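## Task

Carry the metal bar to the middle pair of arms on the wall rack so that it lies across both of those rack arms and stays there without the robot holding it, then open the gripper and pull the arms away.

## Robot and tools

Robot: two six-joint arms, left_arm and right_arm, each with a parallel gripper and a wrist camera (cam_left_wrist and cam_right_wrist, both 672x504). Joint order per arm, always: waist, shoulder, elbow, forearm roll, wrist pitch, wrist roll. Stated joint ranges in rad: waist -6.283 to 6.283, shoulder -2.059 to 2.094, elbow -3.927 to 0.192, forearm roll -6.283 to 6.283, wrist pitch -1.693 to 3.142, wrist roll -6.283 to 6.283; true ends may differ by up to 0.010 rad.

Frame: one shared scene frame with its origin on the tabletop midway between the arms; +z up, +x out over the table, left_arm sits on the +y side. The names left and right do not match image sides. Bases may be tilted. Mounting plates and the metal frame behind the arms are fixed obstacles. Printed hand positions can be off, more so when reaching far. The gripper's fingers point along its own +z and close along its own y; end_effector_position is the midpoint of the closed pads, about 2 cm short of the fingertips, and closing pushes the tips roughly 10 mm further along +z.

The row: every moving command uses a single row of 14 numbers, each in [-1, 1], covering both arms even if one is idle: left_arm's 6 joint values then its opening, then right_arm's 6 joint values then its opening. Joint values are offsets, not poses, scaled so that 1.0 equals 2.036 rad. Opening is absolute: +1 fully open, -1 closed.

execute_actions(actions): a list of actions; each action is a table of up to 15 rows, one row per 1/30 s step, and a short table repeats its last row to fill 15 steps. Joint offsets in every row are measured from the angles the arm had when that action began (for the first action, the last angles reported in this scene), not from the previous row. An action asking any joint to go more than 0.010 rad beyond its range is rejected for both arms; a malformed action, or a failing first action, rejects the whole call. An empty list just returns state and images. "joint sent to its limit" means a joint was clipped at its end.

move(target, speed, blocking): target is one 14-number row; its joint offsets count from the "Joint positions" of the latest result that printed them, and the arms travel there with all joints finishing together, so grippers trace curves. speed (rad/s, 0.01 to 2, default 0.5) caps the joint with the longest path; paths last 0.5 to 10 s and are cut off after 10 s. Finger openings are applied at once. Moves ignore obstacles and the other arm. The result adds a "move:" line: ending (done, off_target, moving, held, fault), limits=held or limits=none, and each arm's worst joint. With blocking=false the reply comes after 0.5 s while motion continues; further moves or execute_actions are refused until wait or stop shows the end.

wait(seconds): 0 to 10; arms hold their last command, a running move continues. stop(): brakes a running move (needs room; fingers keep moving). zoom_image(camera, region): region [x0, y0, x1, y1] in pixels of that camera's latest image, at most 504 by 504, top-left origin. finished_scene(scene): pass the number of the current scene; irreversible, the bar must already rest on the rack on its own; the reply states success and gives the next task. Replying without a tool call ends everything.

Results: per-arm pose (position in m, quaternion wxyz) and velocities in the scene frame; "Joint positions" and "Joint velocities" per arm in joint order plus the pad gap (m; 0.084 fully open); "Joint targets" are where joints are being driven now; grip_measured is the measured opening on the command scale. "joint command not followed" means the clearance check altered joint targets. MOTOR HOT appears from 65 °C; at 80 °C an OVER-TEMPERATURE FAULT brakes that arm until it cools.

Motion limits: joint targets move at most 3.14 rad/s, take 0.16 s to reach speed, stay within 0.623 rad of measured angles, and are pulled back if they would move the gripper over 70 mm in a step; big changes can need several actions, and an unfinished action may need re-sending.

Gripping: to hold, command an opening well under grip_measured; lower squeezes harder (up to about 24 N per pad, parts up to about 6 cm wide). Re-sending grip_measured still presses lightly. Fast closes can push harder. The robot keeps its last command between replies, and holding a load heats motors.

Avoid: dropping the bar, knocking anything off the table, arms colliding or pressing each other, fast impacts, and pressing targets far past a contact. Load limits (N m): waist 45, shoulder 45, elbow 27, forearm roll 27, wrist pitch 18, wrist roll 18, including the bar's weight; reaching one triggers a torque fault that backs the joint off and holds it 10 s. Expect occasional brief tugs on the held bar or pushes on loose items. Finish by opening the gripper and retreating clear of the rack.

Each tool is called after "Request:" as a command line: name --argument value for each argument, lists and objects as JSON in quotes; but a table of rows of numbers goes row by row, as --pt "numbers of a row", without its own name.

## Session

Request:
execute_actions --actions '[]'

Scene clock: 0.00 s.
left_arm: end_effector_position=(+0.4418, +0.5106, +0.2233) grip_measured=+1.00 end_effector_quat_wxyz=(-0.020, +0.923, +0.048, +0.380) end_effector_velocity=(-0.000, -0.000, -0.000) end_effector_angular_velocity=(-0.001, +0.001, +0.000) | right_arm: end_effector_position=(+0.3905, -0.3890, +0.2244) grip_measured=+1.00 end_effector_quat_wxyz=(+0.010, +0.924, -0.023, +0.382) end_effector_velocity=(+0.000, +0.001, -0.000) end_effector_angular_velocity=(+0.002, +0.001, +0.002)
Joint names: [waist, shoulder, elbow, forearm roll, wrist pitch, wrist roll]
Joint positions: left_arm=[ 0.554  0.228 -0.309  0.371 -0.868  0.278  0.084] | right_arm=[-0.551  0.228 -0.311 -0.371 -0.87  -0.277  0.084]
Joint velocities: left_arm=[-0.001  0.001  0.    -0.001 -0.    -0.     0.   ] | right_arm=[ 0.001  0.001  0.    -0.001  0.     0.001 -0.   ]
Motor temperatures (°C, as the motors report them): left_arm=[36 36 36 31 35 36] | right_arm=[35 41 38 35 39 42]
Joint targets: left_arm=[0.554 0.228 -0.309 0.371 -0.868 0.278] | right_arm=[-0.551 0.228 -0.311 -0.371 -0.870 -0.277]

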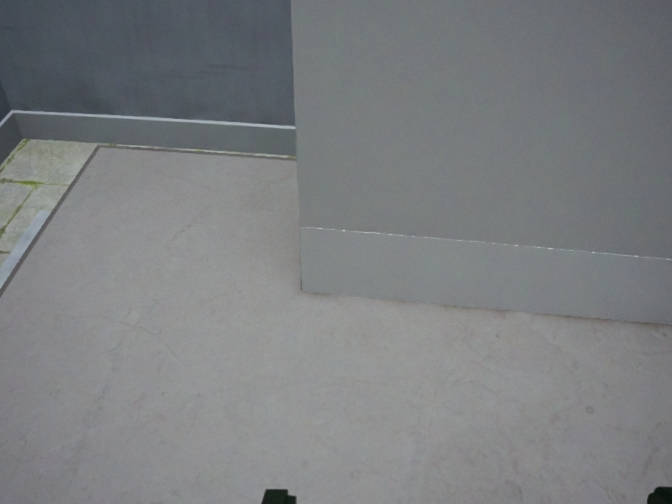

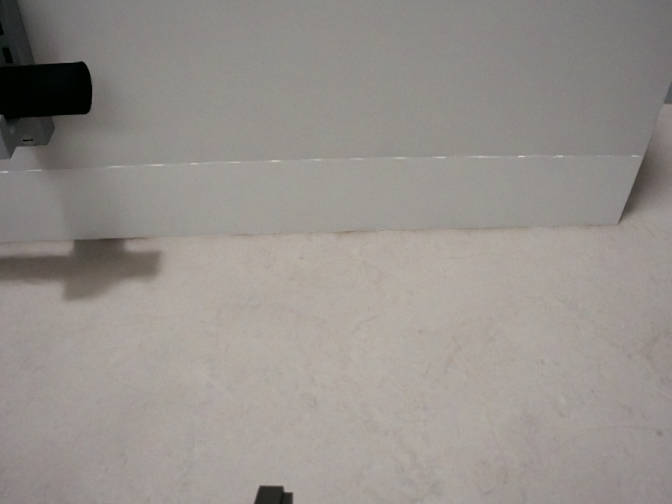

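Request:
move --target '[-0.48,0,0,-0.1822,0.058,-0.1365,1,0.4032,0.5688,-0.5909,0.1822,-0.2475,0.7834,1]' --speed 0.6

Scene clock: 5.13 s.
left_arm: end_effector_position=(+0.4668, +0.1636, +0.2869) grip_measured=+1.00 end_effector_quat_wxyz=(+0.191, +0.907, -0.087, +0.365) end_effector_velocity=(-0.000, -0.000, +0.000) end_effector_angular_velocity=(-0.000, -0.000, -0.001) | right_arm: end_effector_position=(+0.6070, -0.0375, +0.1700) grip_measured=+1.00 end_effector_quat_wxyz=(-0.526, +0.585, -0.471, +0.399) end_effector_velocity=(-0.002, +0.003, -0.002) end_effector_angular_velocity=(+0.001, +0.004, +0.004)
Joint names: [waist, shoulder, elbow, forearm roll, wrist pitch, wrist roll]
Joint positions: left_arm=[-0.422  0.228 -0.309  0.001 -0.75  -0.     0.084] | right_arm=[ 0.269  1.385 -1.513  0.    -1.374  1.317  0.084]
Joint velocities: left_arm=[-0.001 -0.     0.    -0.    -0.    -0.     0.   ] | right_arm=[ 0.004  0.003  0.001  0.     0.     0.001 -0.   ]
Motor temperatures (°C, as the motors report them): left_arm=[36 36 36 31 35 36] | right_arm=[35 41 38 35 39 42]
Joint targets: left_arm=[-0.423 0.228 -0.309 0.001 -0.750 -0.000] | right_arm=[0.269 1.386 -1.514 0.000 -1.374 1.317]
move: done; limits=none; left_arm: farthest joint: the waist, 0.001 radians from its target (0.977 radians at the start); right_arm: farthest joint: the waist, 0.001 radians from its target (0.821 radians at the start)

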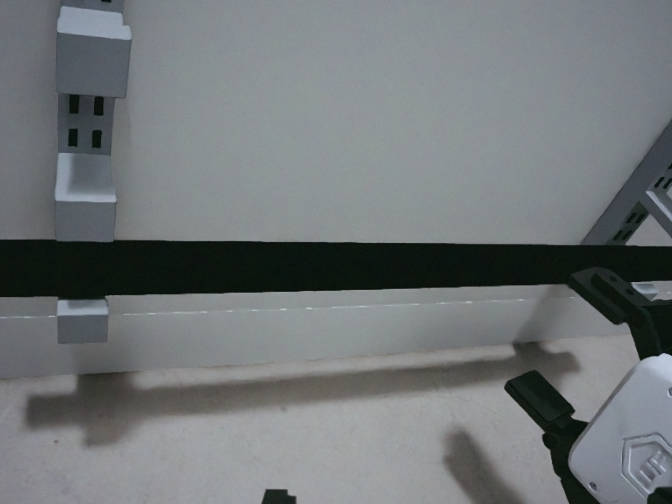

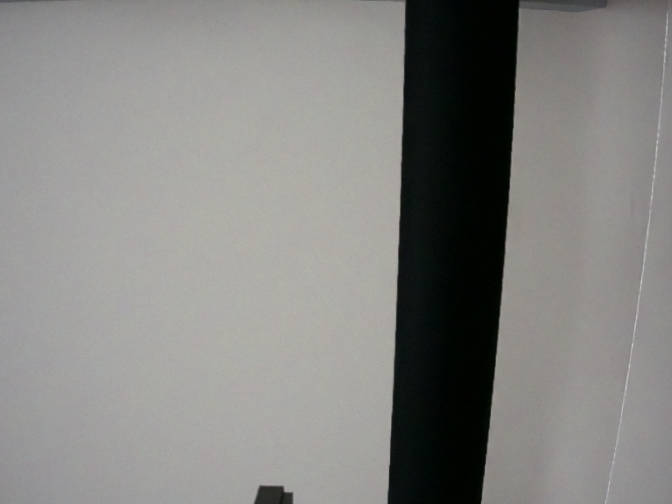

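Request:
move --target '[0.04,0,0,0,0,0,1,0.0496,-0.0538,0.0133,0,0.1398,0.0378,1]' --speed 0.3

Request:
move --target '[0,0,0,0,0,0,1,0,0.101,-0.2111,0,0.1101,0,1]' --speed 0.2

Scene clock: 18.40 s.
left_arm: end_effector_position=(+0.4765, +0.1980, +0.2764) grip_measured=+1.00 end_effector_quat_wxyz=(+0.174, +0.915, -0.051, +0.362) end_effector_velocity=(+0.000, +0.000, +0.000) end_effector_angular_velocity=(-0.000, -0.000, +0.001) | right_arm: end_effector_position=(+0.6190, +0.0373, +0.1778) grip_measured=+1.00 end_effector_quat_wxyz=(-0.516, +0.641, -0.484, +0.298) end_effector_velocity=(+0.001, +0.000, +0.002) end_effector_angular_velocity=(+0.002, -0.002, -0.001)
Joint names: [waist, shoulder, elbow, forearm roll, wrist pitch, wrist roll]
Joint positions: left_arm=[-0.341  0.228 -0.309  0.001 -0.75  -0.     0.084] | right_arm=[ 0.369  1.276 -1.486  0.    -1.089  1.394  0.084]
Joint velocities: left_arm=[ 0.001 -0.    -0.     0.    -0.    -0.     0.   ] | right_arm=[ 0.001 -0.002 -0.002  0.001  0.001  0.001  0.   ]
Motor temperatures (°C, as the motors report them): left_arm=[36 36 36 31 35 36] | right_arm=[36 42 38 35 39 42]
Joint targets: left_arm=[-0.341 0.228 -0.309 0.001 -0.750 -0.000] | right_arm=[0.370 1.276 -1.486 0.000 -1.089 1.394]
move: done; limits=none; left_arm: farthest joint: the waist, 0.000 radians from its target (0.082 radians at the start); right_arm: farthest joint: the shoulder, 0.001 radians from its target (0.111 radians at the start)

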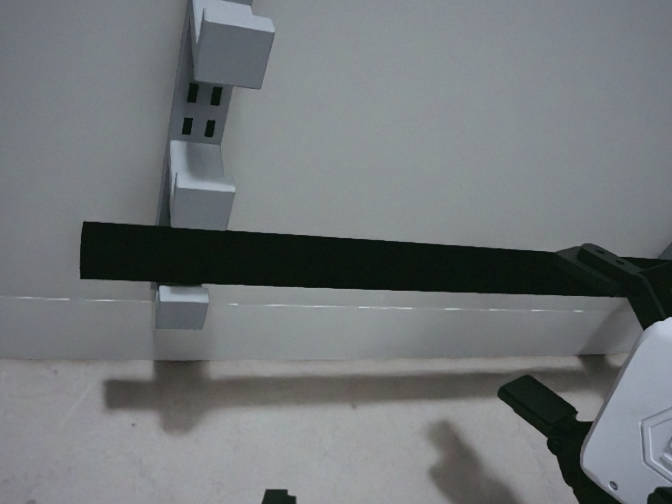

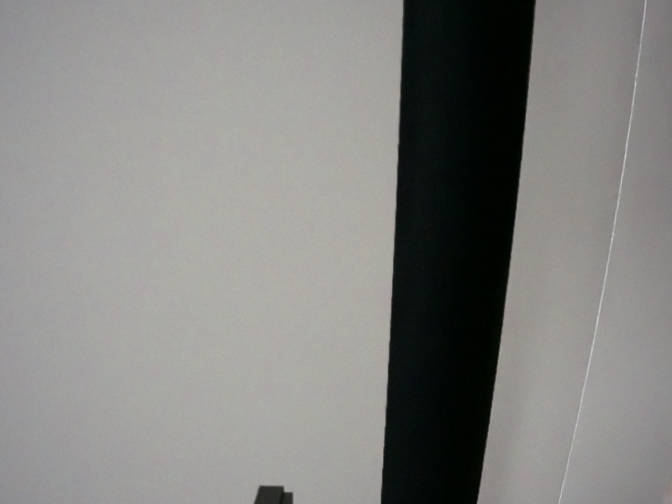

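Scene clock: 20.97 s.
left_arm: end_effector_position=(+0.4765, +0.1980, +0.2764) grip_measured=+1.00 end_effector_quat_wxyz=(+0.174, +0.915, -0.051, +0.362) end_effector_velocity=(-0.000, -0.000, +0.000) end_effector_angular_velocity=(+0.000, +0.000, -0.002) | right_arm: end_effector_position=(+0.6808, +0.0634, +0.1576) grip_measured=+1.00 end_effector_quat_wxyz=(-0.516, +0.641, -0.484, +0.298) end_effector_velocity=(+0.000, -0.001, +0.000) end_effector_angular_velocity=(-0.001, -0.000, -0.001)
Joint names: [waist, shoulder, elbow, forearm roll, wrist pitch, wrist roll]
Joint positions: left_arm=[-0.341  0.228 -0.309  0.001 -0.75  -0.     0.084] | right_arm=[ 0.369  1.482 -1.916  0.    -0.865  1.394  0.084]
Joint velocities: left_arm=[-0.001 -0.001  0.001  0.     0.     0.    -0.   ] | right_arm=[-0.001  0.    -0.001  0.001  0.    -0.001 -0.   ]
Motor temperatures (°C, as the motors report them): left_arm=[36 36 36 31 35 36] | right_arm=[36 42 38 35 39 42]
Joint targets: left_arm=[-0.341 0.228 -0.309 0.001 -0.750 -0.000] | right_arm=[0.369 1.482 -1.916 0.000 -0.865 1.394]
move: done; limits=none; left_arm: farthest joint: the waist, 0.000 radians from its target (0.000 radians at the start); right_arm: farthest joint: the waist, 0.000 radians from its target (0.000 radians at the start)

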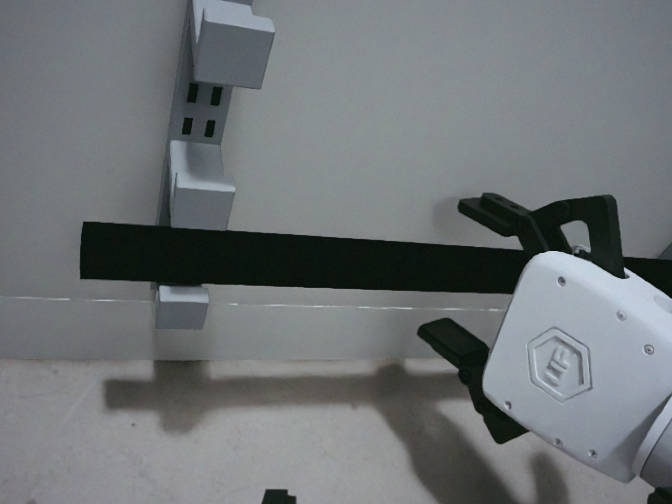

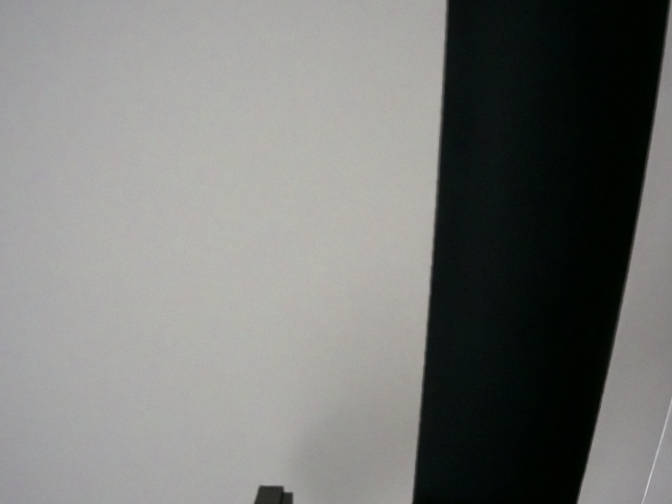

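Request:
move --target '[-0.025,0,0,0,-0.03,0,1,0,0,0,0,0,0,-1]' --speed 0.2

Request:
move --target '[0,0,0,0,0,0,1,0,-0.0465,0.0541,0,-0.0078,0,-1]' --speed 0.08

Scene clock: 26.17 s.
left_arm: end_effector_position=(+0.4785, +0.1784, +0.2968) grip_measured=+1.00 end_effector_quat_wxyz=(+0.187, +0.899, -0.068, +0.391) end_effector_velocity=(+0.000, -0.001, +0.001) end_effector_angular_velocity=(-0.001, -0.002, -0.001) | right_arm: end_effector_position=(+0.6819, +0.0633, +0.1600) grip_measured=-0.33 end_effector_quat_wxyz=(-0.517, +0.640, -0.483, +0.299) end_effector_velocity=(-0.001, -0.000, -0.001) end_effector_angular_velocity=(-0.002, +0.002, +0.001)
Joint names: [waist, shoulder, elbow, forearm roll, wrist pitch, wrist roll]
Joint positions: left_arm=[-0.392  0.228 -0.309  0.001 -0.811 -0.     0.084] | right_arm=[ 0.37   1.48  -1.917  0.    -0.866  1.394  0.03 ]
Joint velocities: left_arm=[-0.001  0.    -0.001  0.    -0.001 -0.001 -0.   ] | right_arm=[-0.     0.001  0.001 -0.     0.001 -0.001 -0.   ]
Motor temperatures (°C, as the motors report them): left_arm=[36 36 36 31 35 36] | right_arm=[36 42 39 35 39 42]
Joint targets: left_arm=[-0.392 0.228 -0.309 0.001 -0.811 -0.000] | right_arm=[0.369 1.482 -1.916 0.000 -0.865 1.394]
move: done; limits=none; left_arm: farthest joint: the waist, 0.000 radians from its target (0.051 radians at the start); right_arm: farthest joint: the shoulder, 0.002 radians from its target (0.000 radians at the start)

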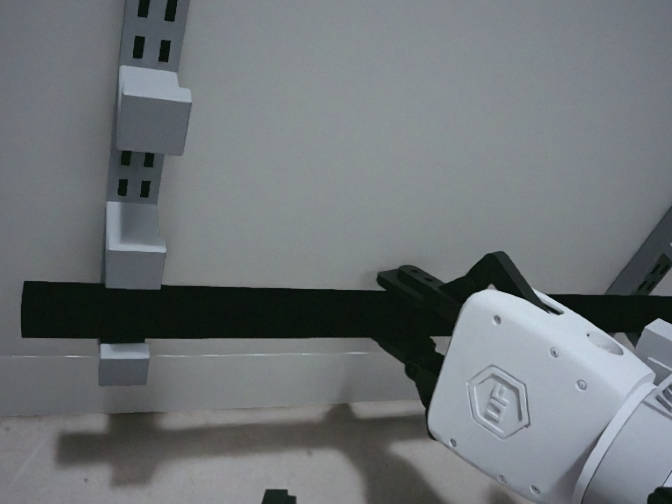

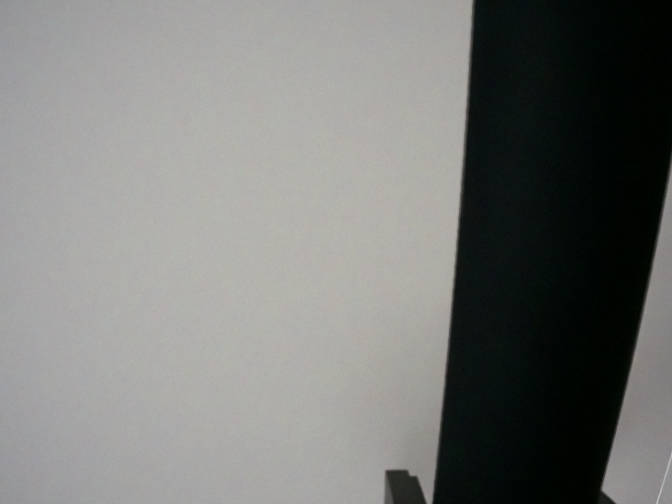

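Scene clock: 27.90 s.
left_arm: end_effector_position=(+0.4785, +0.1784, +0.2968) grip_measured=+1.00 end_effector_quat_wxyz=(+0.187, +0.899, -0.068, +0.391) end_effector_velocity=(+0.001, -0.000, +0.001) end_effector_angular_velocity=(-0.000, -0.003, -0.001) | right_arm: end_effector_position=(+0.6818, +0.0562, +0.1830) grip_measured=-0.33 end_effector_quat_wxyz=(-0.517, +0.640, -0.483, +0.299) end_effector_velocity=(-0.000, +0.000, +0.000) end_effector_angular_velocity=(-0.000, -0.000, +0.001)
Joint names: [waist, shoulder, elbow, forearm roll, wrist pitch, wrist roll]
Joint positions: left_arm=[-0.392  0.228 -0.309  0.001 -0.811 -0.     0.084] | right_arm=[ 0.37   1.386 -1.807  0.    -0.882  1.394  0.03 ]
Joint velocities: left_arm=[-0.001 -0.002 -0.     0.    -0.     0.    -0.   ] | right_arm=[ 0.    -0.001  0.001 -0.001  0.    -0.     0.   ]
Motor temperatures (°C, as the motors report them): left_arm=[36 36 36 31 35 36] | right_arm=[36 42 39 35 39 42]
Joint targets: left_arm=[-0.392 0.228 -0.309 0.001 -0.811 -0.000] | right_arm=[0.370 1.385 -1.807 0.000 -0.882 1.394]
move: done; limits=none; left_arm: farthest joint: the waist, 0.000 radians from its target (0.000 radians at the start); right_arm: farthest joint: the waist, 0.000 radians from its target (0.000 radians at the start)

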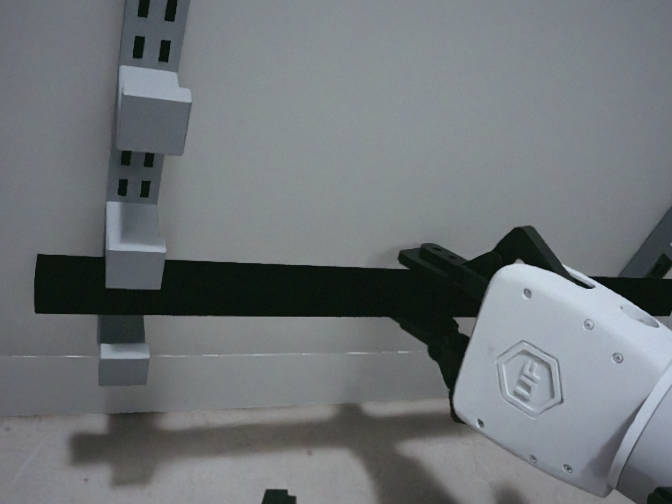

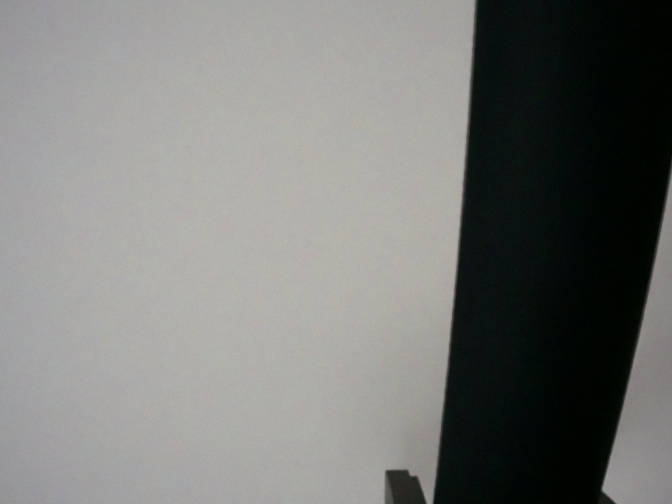

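Request:
move --target '[0,0,0,0,0,0,1,0,-0.046,0.1143,0,-0.0683,0,-1]' --speed 0.1

Request:
move --target '[0,0,0,0,0,0,1,0,-0.0295,0.0912,0,-0.0617,0,-1]' --speed 0.1

Scene clock: 38.43 s.
left_arm: end_effector_position=(+0.4785, +0.1784, +0.2968) grip_measured=+1.00 end_effector_quat_wxyz=(+0.187, +0.899, -0.068, +0.391) end_effector_velocity=(+0.000, +0.000, -0.000) end_effector_angular_velocity=(+0.000, +0.000, +0.001) | right_arm: end_effector_position=(+0.6420, +0.0427, +0.1850) grip_measured=-0.33 end_effector_quat_wxyz=(-0.517, +0.640, -0.483, +0.299) end_effector_velocity=(+0.000, -0.000, +0.000) end_effector_angular_velocity=(+0.001, -0.000, -0.001)
Joint names: [waist, shoulder, elbow, forearm roll, wrist pitch, wrist roll]
Joint positions: left_arm=[-0.392  0.228 -0.309  0.001 -0.811 -0.     0.084] | right_arm=[ 0.37   1.292 -1.575  0.    -1.021  1.394  0.03 ]
Joint velocities: left_arm=[ 0.001  0.    -0.001 -0.     0.     0.    -0.   ] | right_arm=[-0.    -0.001  0.001  0.    -0.001  0.001 -0.   ]
Motor temperatures (°C, as the motors report them): left_arm=[36 36 36 31 35 36] | right_arm=[36 43 40 35 39 42]
Joint targets: left_arm=[-0.392 0.228 -0.309 0.001 -0.811 -0.000] | right_arm=[0.370 1.292 -1.575 0.000 -1.021 1.394]
move: done; limits=none; left_arm: farthest joint: the waist, 0.000 radians from its target (0.000 radians at the start); right_arm: farthest joint: the waist, 0.000 radians from its target (0.000 radians at the start)

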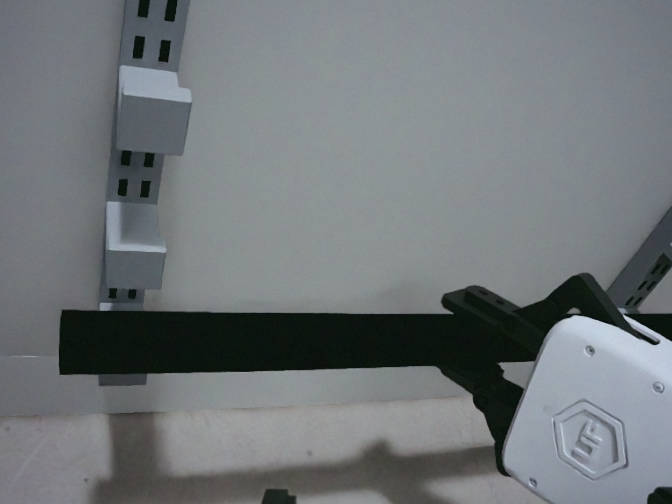

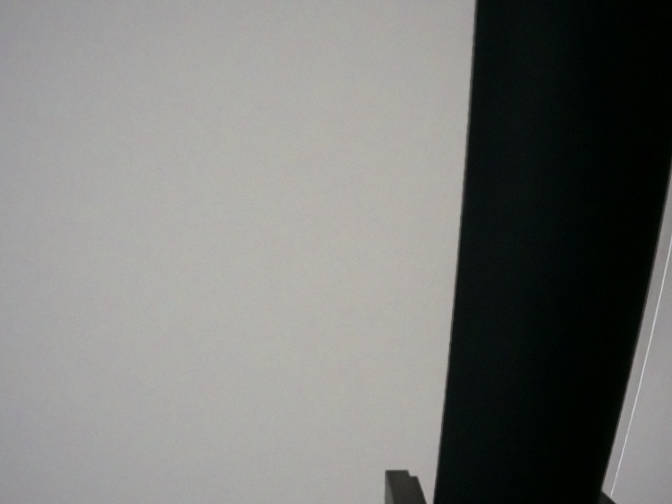

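Scene clock: 40.63 s.
left_arm: end_effector_position=(+0.4785, +0.1784, +0.2968) grip_measured=+1.00 end_effector_quat_wxyz=(+0.187, +0.899, -0.068, +0.391) end_effector_velocity=(-0.000, -0.000, +0.000) end_effector_angular_velocity=(-0.000, -0.000, -0.000) | right_arm: end_effector_position=(+0.6021, +0.0299, +0.1850) grip_measured=-0.33 end_effector_quat_wxyz=(-0.517, +0.640, -0.483, +0.300) end_effector_velocity=(+0.000, -0.001, +0.000) end_effector_angular_velocity=(+0.001, -0.000, -0.001)
Joint names: [waist, shoulder, elbow, forearm roll, wrist pitch, wrist roll]
Joint positions: left_arm=[-0.392  0.228 -0.309  0.001 -0.811 -0.     0.084] | right_arm=[ 0.37   1.232 -1.389  0.    -1.147  1.394  0.03 ]
Joint velocities: left_arm=[-0.001 -0.001  0.    -0.    -0.    -0.    -0.   ] | right_arm=[-0.001 -0.001  0.001  0.    -0.001  0.001 -0.   ]
Motor temperatures (°C, as the motors report them): left_arm=[36 36 36 31 35 36] | right_arm=[36 43 40 35 39 42]
Joint targets: left_arm=[-0.392 0.228 -0.309 0.001 -0.811 -0.000] | right_arm=[0.370 1.232 -1.389 0.000 -1.147 1.394]
move: done; limits=none; left_arm: farthest joint: the waist, 0.000 radians from its target (0.000 radians at the start); right_arm: farthest joint: the waist, 0.000 radians from its target (0.000 radians at the start)

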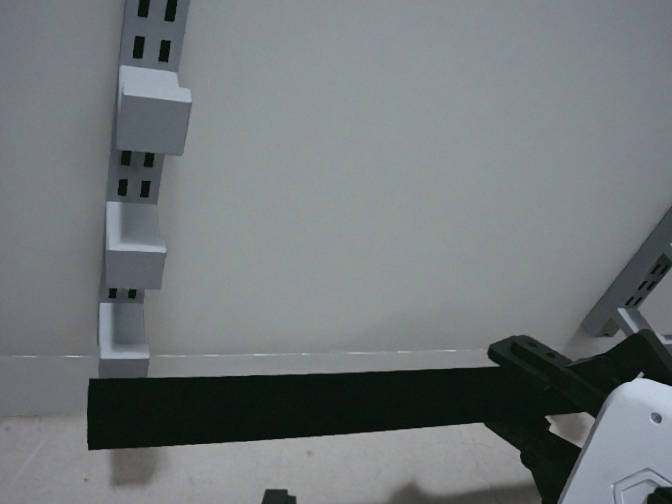

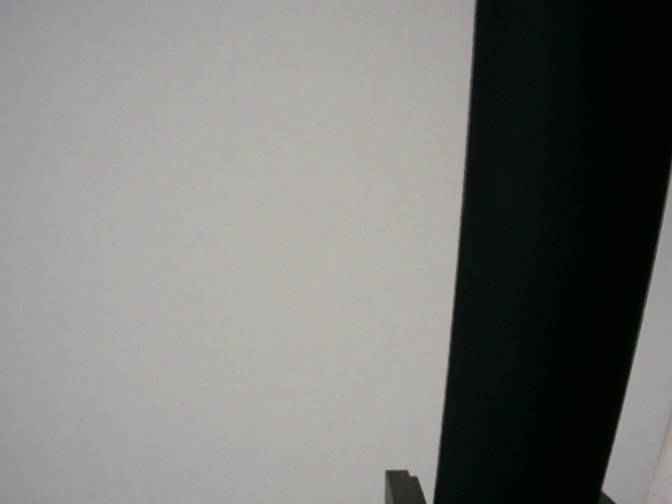

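Request:
move --target '[0,0,0,0,0,0,1,0.0074,-0.1261,0.1096,0,0.0165,0,-1]' --speed 0.15

Request:
move --target '[0,0,0,0,0,0,1,0,0.0299,-0.0855,0,0.0556,0,-1]' --speed 0.08

Scene clock: 49.00 s.
left_arm: end_effector_position=(+0.4785, +0.1784, +0.2968) grip_measured=+1.00 end_effector_quat_wxyz=(+0.187, +0.899, -0.068, +0.391) end_effector_velocity=(+0.000, +0.000, +0.000) end_effector_angular_velocity=(-0.000, -0.001, +0.000) | right_arm: end_effector_position=(+0.5988, +0.0166, +0.2604) grip_measured=-0.33 end_effector_quat_wxyz=(-0.521, +0.643, -0.478, +0.296) end_effector_velocity=(+0.001, +0.000, +0.002) end_effector_angular_velocity=(+0.002, -0.004, -0.000)
Joint names: [waist, shoulder, elbow, forearm roll, wrist pitch, wrist roll]
Joint positions: left_arm=[-0.392  0.228 -0.309  0.001 -0.811 -0.     0.084] | right_arm=[ 0.385  0.976 -1.166  0.    -1.113  1.394  0.03 ]
Joint velocities: left_arm=[ 0. -0. -0.  0. -0.  0. -0.] | right_arm=[ 0.001 -0.002 -0.001  0.    -0.001  0.    -0.   ]
Motor temperatures (°C, as the motors report them): left_arm=[36 36 36 31 35 36] | right_arm=[36 43 40 35 39 42]
Joint targets: left_arm=[-0.392 0.228 -0.309 0.001 -0.811 -0.000] | right_arm=[0.385 0.975 -1.166 0.000 -1.113 1.394]
move: done; limits=none; left_arm: farthest joint: the waist, 0.000 radians from its target (0.000 radians at the start); right_arm: farthest joint: the waist, 0.000 radians from its target (0.015 radians at the start)

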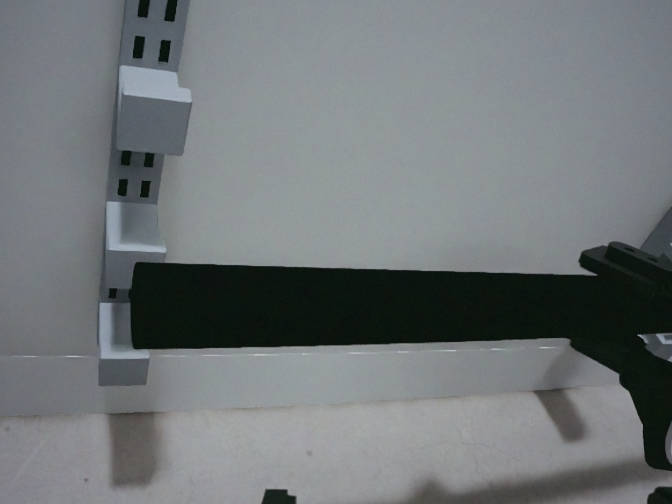

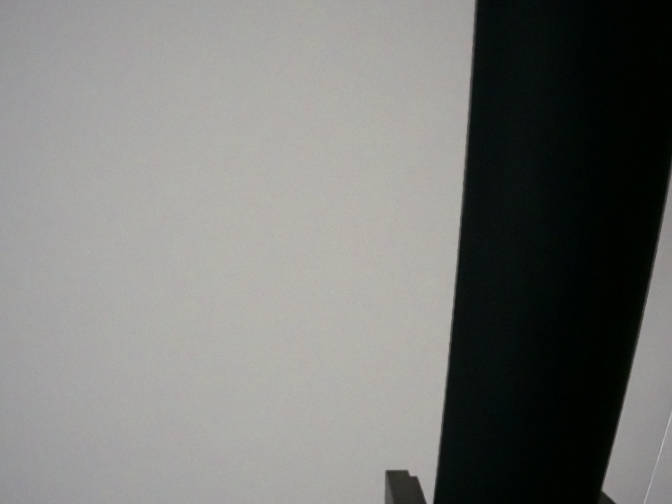

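Scene clock: 51.50 s.
left_arm: end_effector_position=(+0.4785, +0.1784, +0.2968) grip_measured=+1.00 end_effector_quat_wxyz=(+0.187, +0.899, -0.068, +0.391) end_effector_velocity=(-0.000, -0.000, -0.000) end_effector_angular_velocity=(+0.000, +0.000, -0.001) | right_arm: end_effector_position=(+0.6385, +0.0300, +0.2606) grip_measured=-0.33 end_effector_quat_wxyz=(-0.521, +0.643, -0.478, +0.296) end_effector_velocity=(-0.000, +0.001, +0.000) end_effector_angular_velocity=(+0.001, +0.000, +0.001)
Joint names: [waist, shoulder, elbow, forearm roll, wrist pitch, wrist roll]
Joint positions: left_arm=[-0.392  0.228 -0.309  0.001 -0.811 -0.     0.084] | right_arm=[ 0.385  1.037 -1.34   0.    -1.     1.394  0.03 ]
Joint velocities: left_arm=[-0.    -0.001  0.001  0.     0.     0.    -0.   ] | right_arm=[ 0.001  0.    -0.001 -0.     0.001  0.001  0.   ]
Motor temperatures (°C, as the motors report them): left_arm=[36 36 36 31 35 36] | right_arm=[36 43 40 35 39 42]
Joint targets: left_arm=[-0.392 0.228 -0.309 0.001 -0.811 -0.000] | right_arm=[0.385 1.037 -1.340 0.000 -1.000 1.394]
move: done; limits=none; left_arm: farthest joint: the waist, 0.000 radians from its target (0.000 radians at the start); right_arm: farthest joint: the waist, 0.000 radians from its target (0.000 radians at the start)

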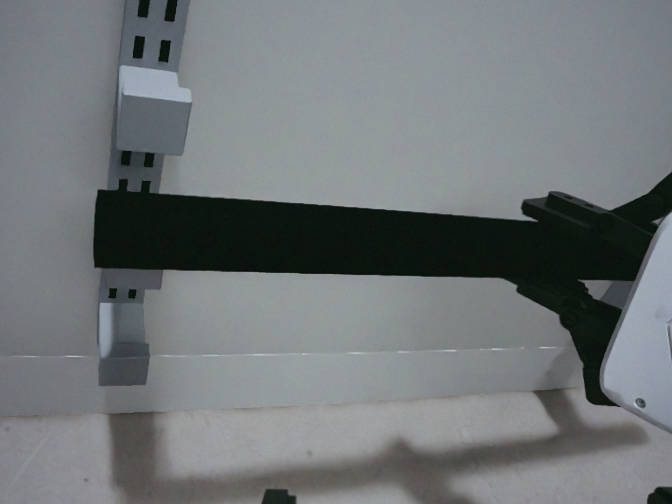

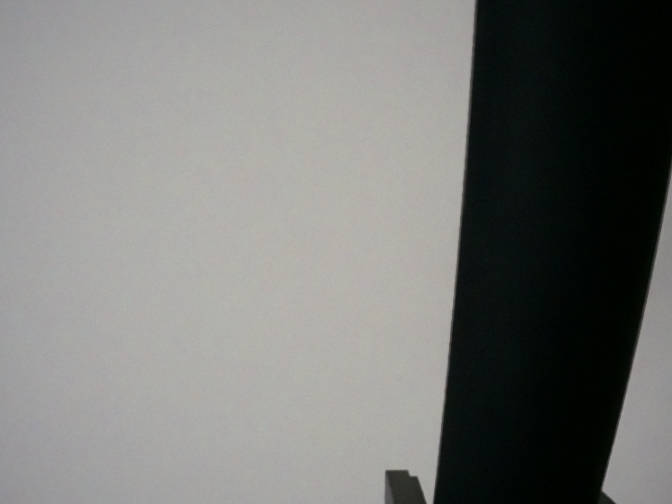

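Request:
move --target '[0,0,0,0,0,0,1,0,0.0387,-0.0976,0,0.0589,0,-1]' --speed 0.08

Scene clock: 56.07 s.
left_arm: end_effector_position=(+0.4785, +0.1784, +0.2968) grip_measured=+1.00 end_effector_quat_wxyz=(+0.187, +0.899, -0.068, +0.391) end_effector_velocity=(-0.000, +0.000, +0.000) end_effector_angular_velocity=(+0.000, -0.001, +0.001) | right_arm: end_effector_position=(+0.6782, +0.0435, +0.2608) grip_measured=-0.33 end_effector_quat_wxyz=(-0.520, +0.643, -0.478, +0.296) end_effector_velocity=(+0.000, +0.001, +0.001) end_effector_angular_velocity=(+0.002, +0.000, -0.000)
Joint names: [waist, shoulder, elbow, forearm roll, wrist pitch, wrist roll]
Joint positions: left_arm=[-0.392  0.228 -0.309  0.001 -0.811 -0.     0.084] | right_arm=[ 0.385  1.115 -1.538  0.    -0.88   1.394  0.03 ]
Joint velocities: left_arm=[ 0.    -0.001  0.001 -0.    -0.001  0.001  0.   ] | right_arm=[ 0.001 -0.    -0.001  0.001  0.001  0.001  0.   ]
Motor temperatures (°C, as the motors report them): left_arm=[36 36 36 31 35 36] | right_arm=[36 43 40 35 39 42]
Joint targets: left_arm=[-0.392 0.228 -0.309 0.001 -0.811 -0.000] | right_arm=[0.385 1.115 -1.539 0.000 -0.880 1.394]
move: done; limits=none; left_arm: farthest joint: the waist, 0.000 radians from its target (0.000 radians at the start); right_arm: farthest joint: the waist, 0.000 radians from its target (0.000 radians at the start)

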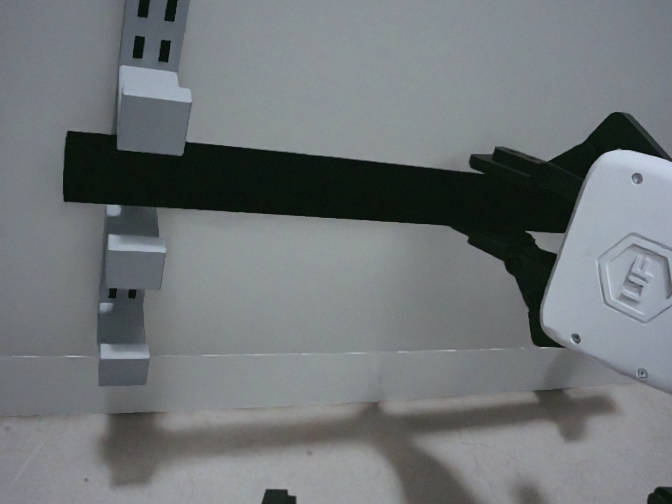

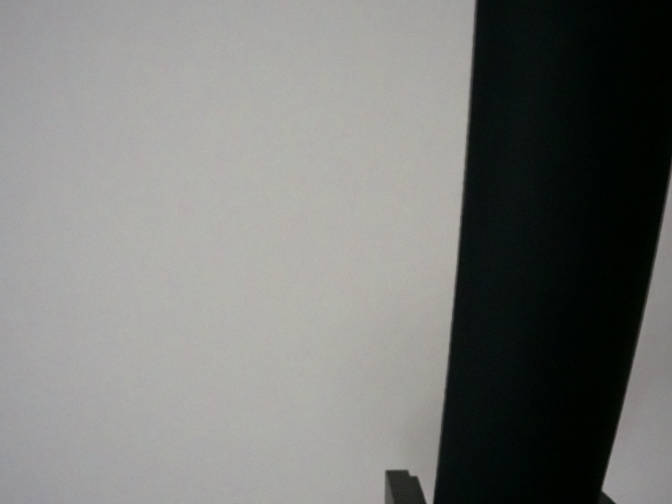

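Request:
move --target '[0,0,0,0,0,0,1,0,0.0393,-0.0388,0,-0.0005,0,-1]' --speed 0.05

Scene clock: 60.30 s.
left_arm: end_effector_position=(+0.4785, +0.1784, +0.2968) grip_measured=+1.00 end_effector_quat_wxyz=(+0.187, +0.899, -0.068, +0.391) end_effector_velocity=(+0.000, +0.000, -0.000) end_effector_angular_velocity=(+0.000, +0.001, +0.001) | right_arm: end_effector_position=(+0.6803, +0.0509, +0.2390) grip_measured=-0.33 end_effector_quat_wxyz=(-0.521, +0.643, -0.478, +0.296) end_effector_velocity=(+0.001, -0.001, +0.001) end_effector_angular_velocity=(-0.000, -0.003, -0.002)
Joint names: [waist, shoulder, elbow, forearm roll, wrist pitch, wrist roll]
Joint positions: left_arm=[-0.392  0.228 -0.309  0.001 -0.811 -0.     0.084] | right_arm=[ 0.385  1.195 -1.618  0.    -0.881  1.394  0.03 ]
Joint velocities: left_arm=[ 0.001  0.    -0.    -0.     0.001 -0.     0.   ] | right_arm=[-0.001 -0.001 -0.002  0.    -0.    -0.001 -0.   ]
Motor temperatures (°C, as the motors report them): left_arm=[36 36 36 31 35 36] | right_arm=[36 44 40 35 39 42]
Joint targets: left_arm=[-0.392 0.228 -0.309 0.001 -0.811 -0.000] | right_arm=[0.385 1.195 -1.617 0.000 -0.881 1.394]
move: done; limits=none; left_arm: farthest joint: the waist, 0.000 radians from its target (0.000 radians at the start); right_arm: farthest joint: the elbow, 0.001 radians from its target (0.078 radians at the start)

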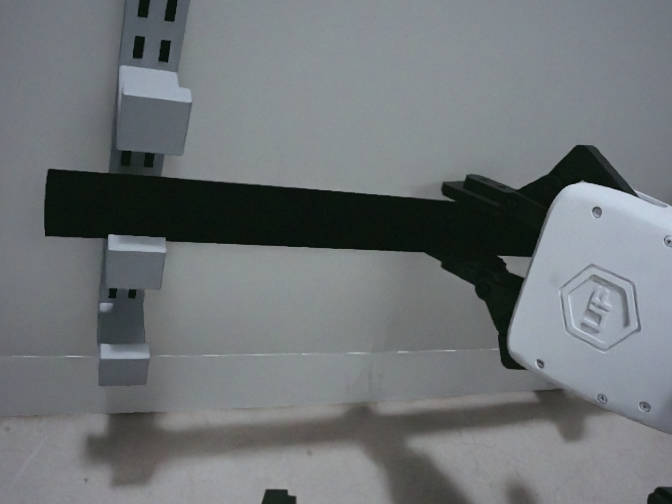

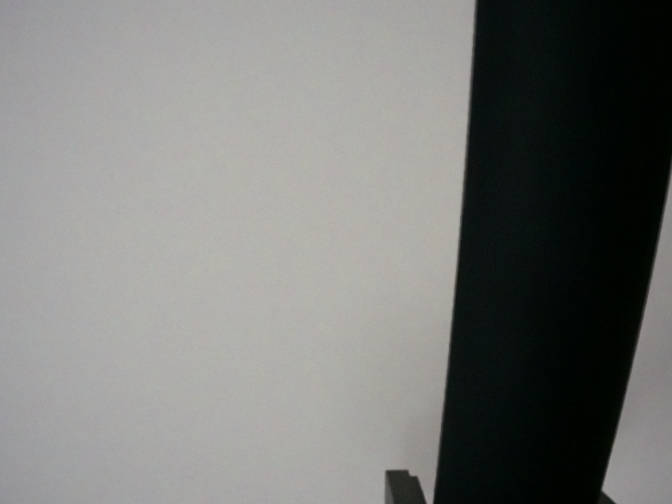

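Request:
execute_actions --actions '[[[0,0,0,0,0,0,1,0,0,0,0,0,0,-0.3],[0,0,0,0,0,0,1,0,0,0,0,0,0,-0.28],[0,0,0,0,0,0,1,0,0,0,0,0,0,-0.26],[0,0,0,0,0,0,1,0,0,0,0,0,0,-0.24],[0,0,0,0,0,0,1,0,0,0,0,0,0,-0.22],[0,0,0,0,0,0,1,0,0,0,0,0,0,-0.2],[0,0,0,0,0,0,1,0,0,0,0,0,0,-0.18],[0,0,0,0,0,0,1,0,0,0,0,0,0,-0.16],[0,0,0,0,0,0,1,0,0,0,0,0,0,-0.14],[0,0,0,0,0,0,1,0,0,0,0,0,0,-0.12],[0,0,0,0,0,0,1,0,0,0,0,0,0,-0.1],[0,0,0,0,0,0,1,0,0,0,0,0,0,-0.08],[0,0,0,0,0,0,1,0,0,0,0,0,0,-0.06],[0,0,0,0,0,0,1,0,0,0,0,0,0,-0.03],[0,0,0,0,0,0,1,0,0,0,0,0,0,0]],[[0,0,0,0,0,0,1,0,0,0,0,0,0,1]]]'

Request:
move --target '[-0.03,0,0,0,0,0,1,0,-0.095,0.222,0,-0.127,0,1]' --speed 0.3

Scene clock: 67.43 s.
left_arm: end_effector_position=(+0.4785, +0.1784, +0.2968) grip_measured=+1.00 end_effector_quat_wxyz=(+0.187, +0.899, -0.068, +0.391) end_effector_velocity=(-0.001, +0.000, -0.001) end_effector_angular_velocity=(+0.001, +0.003, -0.000) | right_arm: end_effector_position=(+0.6818, +0.0508, +0.2429) grip_measured=+1.00 end_effector_quat_wxyz=(-0.523, +0.641, -0.476, +0.299) end_effector_velocity=(+0.001, -0.001, +0.001) end_effector_angular_velocity=(+0.000, -0.001, -0.002)
Joint names: [waist, shoulder, elbow, forearm roll, wrist pitch, wrist roll]
Joint positions: left_arm=[-0.392  0.228 -0.309  0.001 -0.811 -0.     0.084] | right_arm=[ 0.385  1.192 -1.62  -0.    -0.883  1.394  0.084]
Joint velocities: left_arm=[ 0.001  0.001  0.001  0.001  0.001 -0.    -0.   ] | right_arm=[-0.002 -0.001 -0.    -0.001  0.     0.     0.   ]
Motor temperatures (°C, as the motors report them): left_arm=[36 36 36 31 35 36] | right_arm=[36 44 40 35 39 42]
Joint targets: left_arm=[-0.392 0.228 -0.309 0.001 -0.811 -0.000] | right_arm=[0.385 1.192 -1.620 -0.000 -0.883 1.394]

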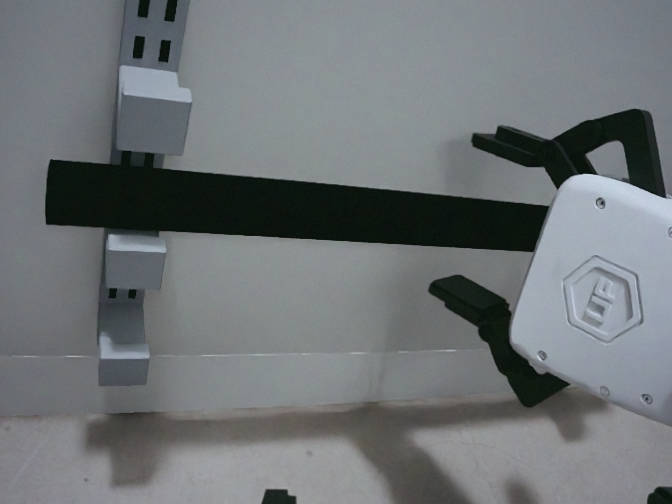

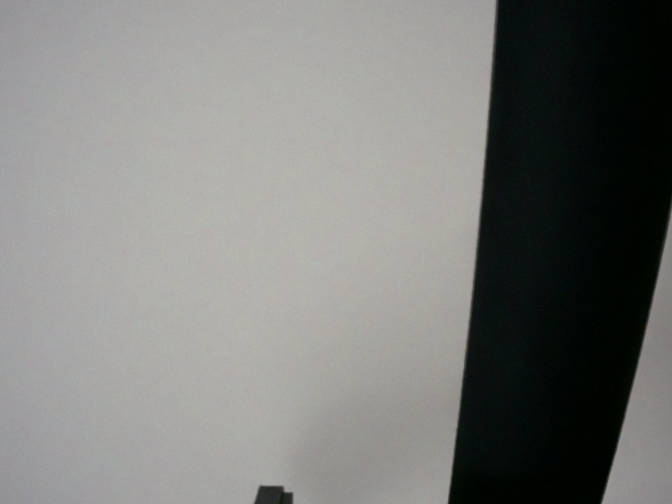

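Scene clock: 69.37 s.
left_arm: end_effector_position=(+0.4701, +0.1526, +0.3048) grip_measured=+1.00 end_effector_quat_wxyz=(+0.200, +0.892, -0.095, +0.393) end_effector_velocity=(+0.000, +0.000, -0.000) end_effector_angular_velocity=(+0.000, +0.001, +0.000) | right_arm: end_effector_position=(+0.5938, +0.0174, +0.2539) grip_measured=+1.00 end_effector_quat_wxyz=(-0.523, +0.641, -0.476, +0.299) end_effector_velocity=(-0.000, -0.000, +0.000) end_effector_angular_velocity=(-0.001, -0.000, +0.001)
Joint names: [waist, shoulder, elbow, forearm roll, wrist pitch, wrist roll]
Joint positions: left_arm=[-0.453  0.228 -0.309  0.001 -0.811 -0.     0.084] | right_arm=[ 0.385  0.999 -1.168 -0.    -1.142  1.394  0.084]
Joint velocities: left_arm=[ 0.001  0.001 -0.001  0.     0.     0.    -0.   ] | right_arm=[-0.    -0.001  0.002 -0.001 -0.001 -0.001 -0.   ]
Motor temperatures (°C, as the motors report them): left_arm=[36 36 36 31 35 36] | right_arm=[36 44 40 35 39 42]
Joint targets: left_arm=[-0.453 0.228 -0.309 0.001 -0.811 -0.000] | right_arm=[0.385 0.999 -1.168 -0.000 -1.142 1.394]
move: done; limits=none; left_arm: farthest joint: the waist, 0.000 radians from its target (0.061 radians at the start); right_arm: farthest joint: the waist, 0.000 radians from its target (0.000 radians at the start)

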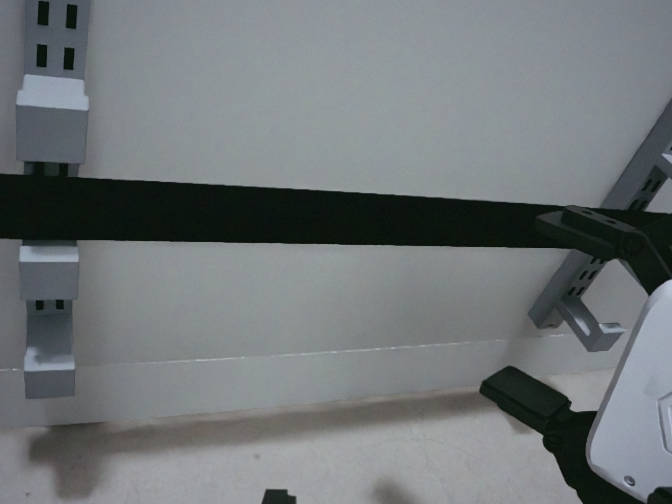

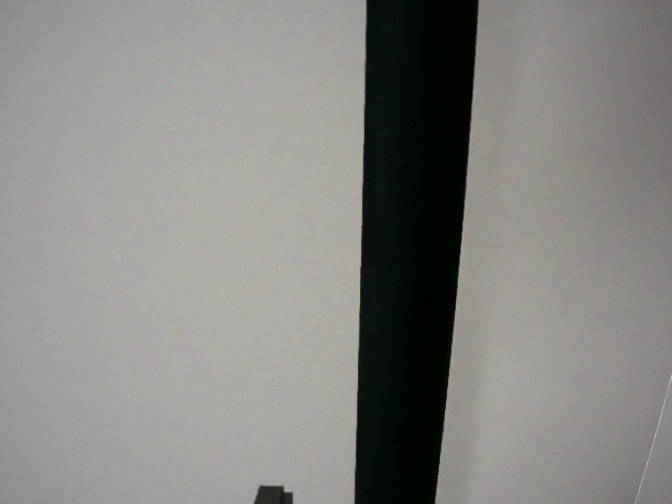

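Request:
finished_scene --scene 2

The scene is finished: the task was done.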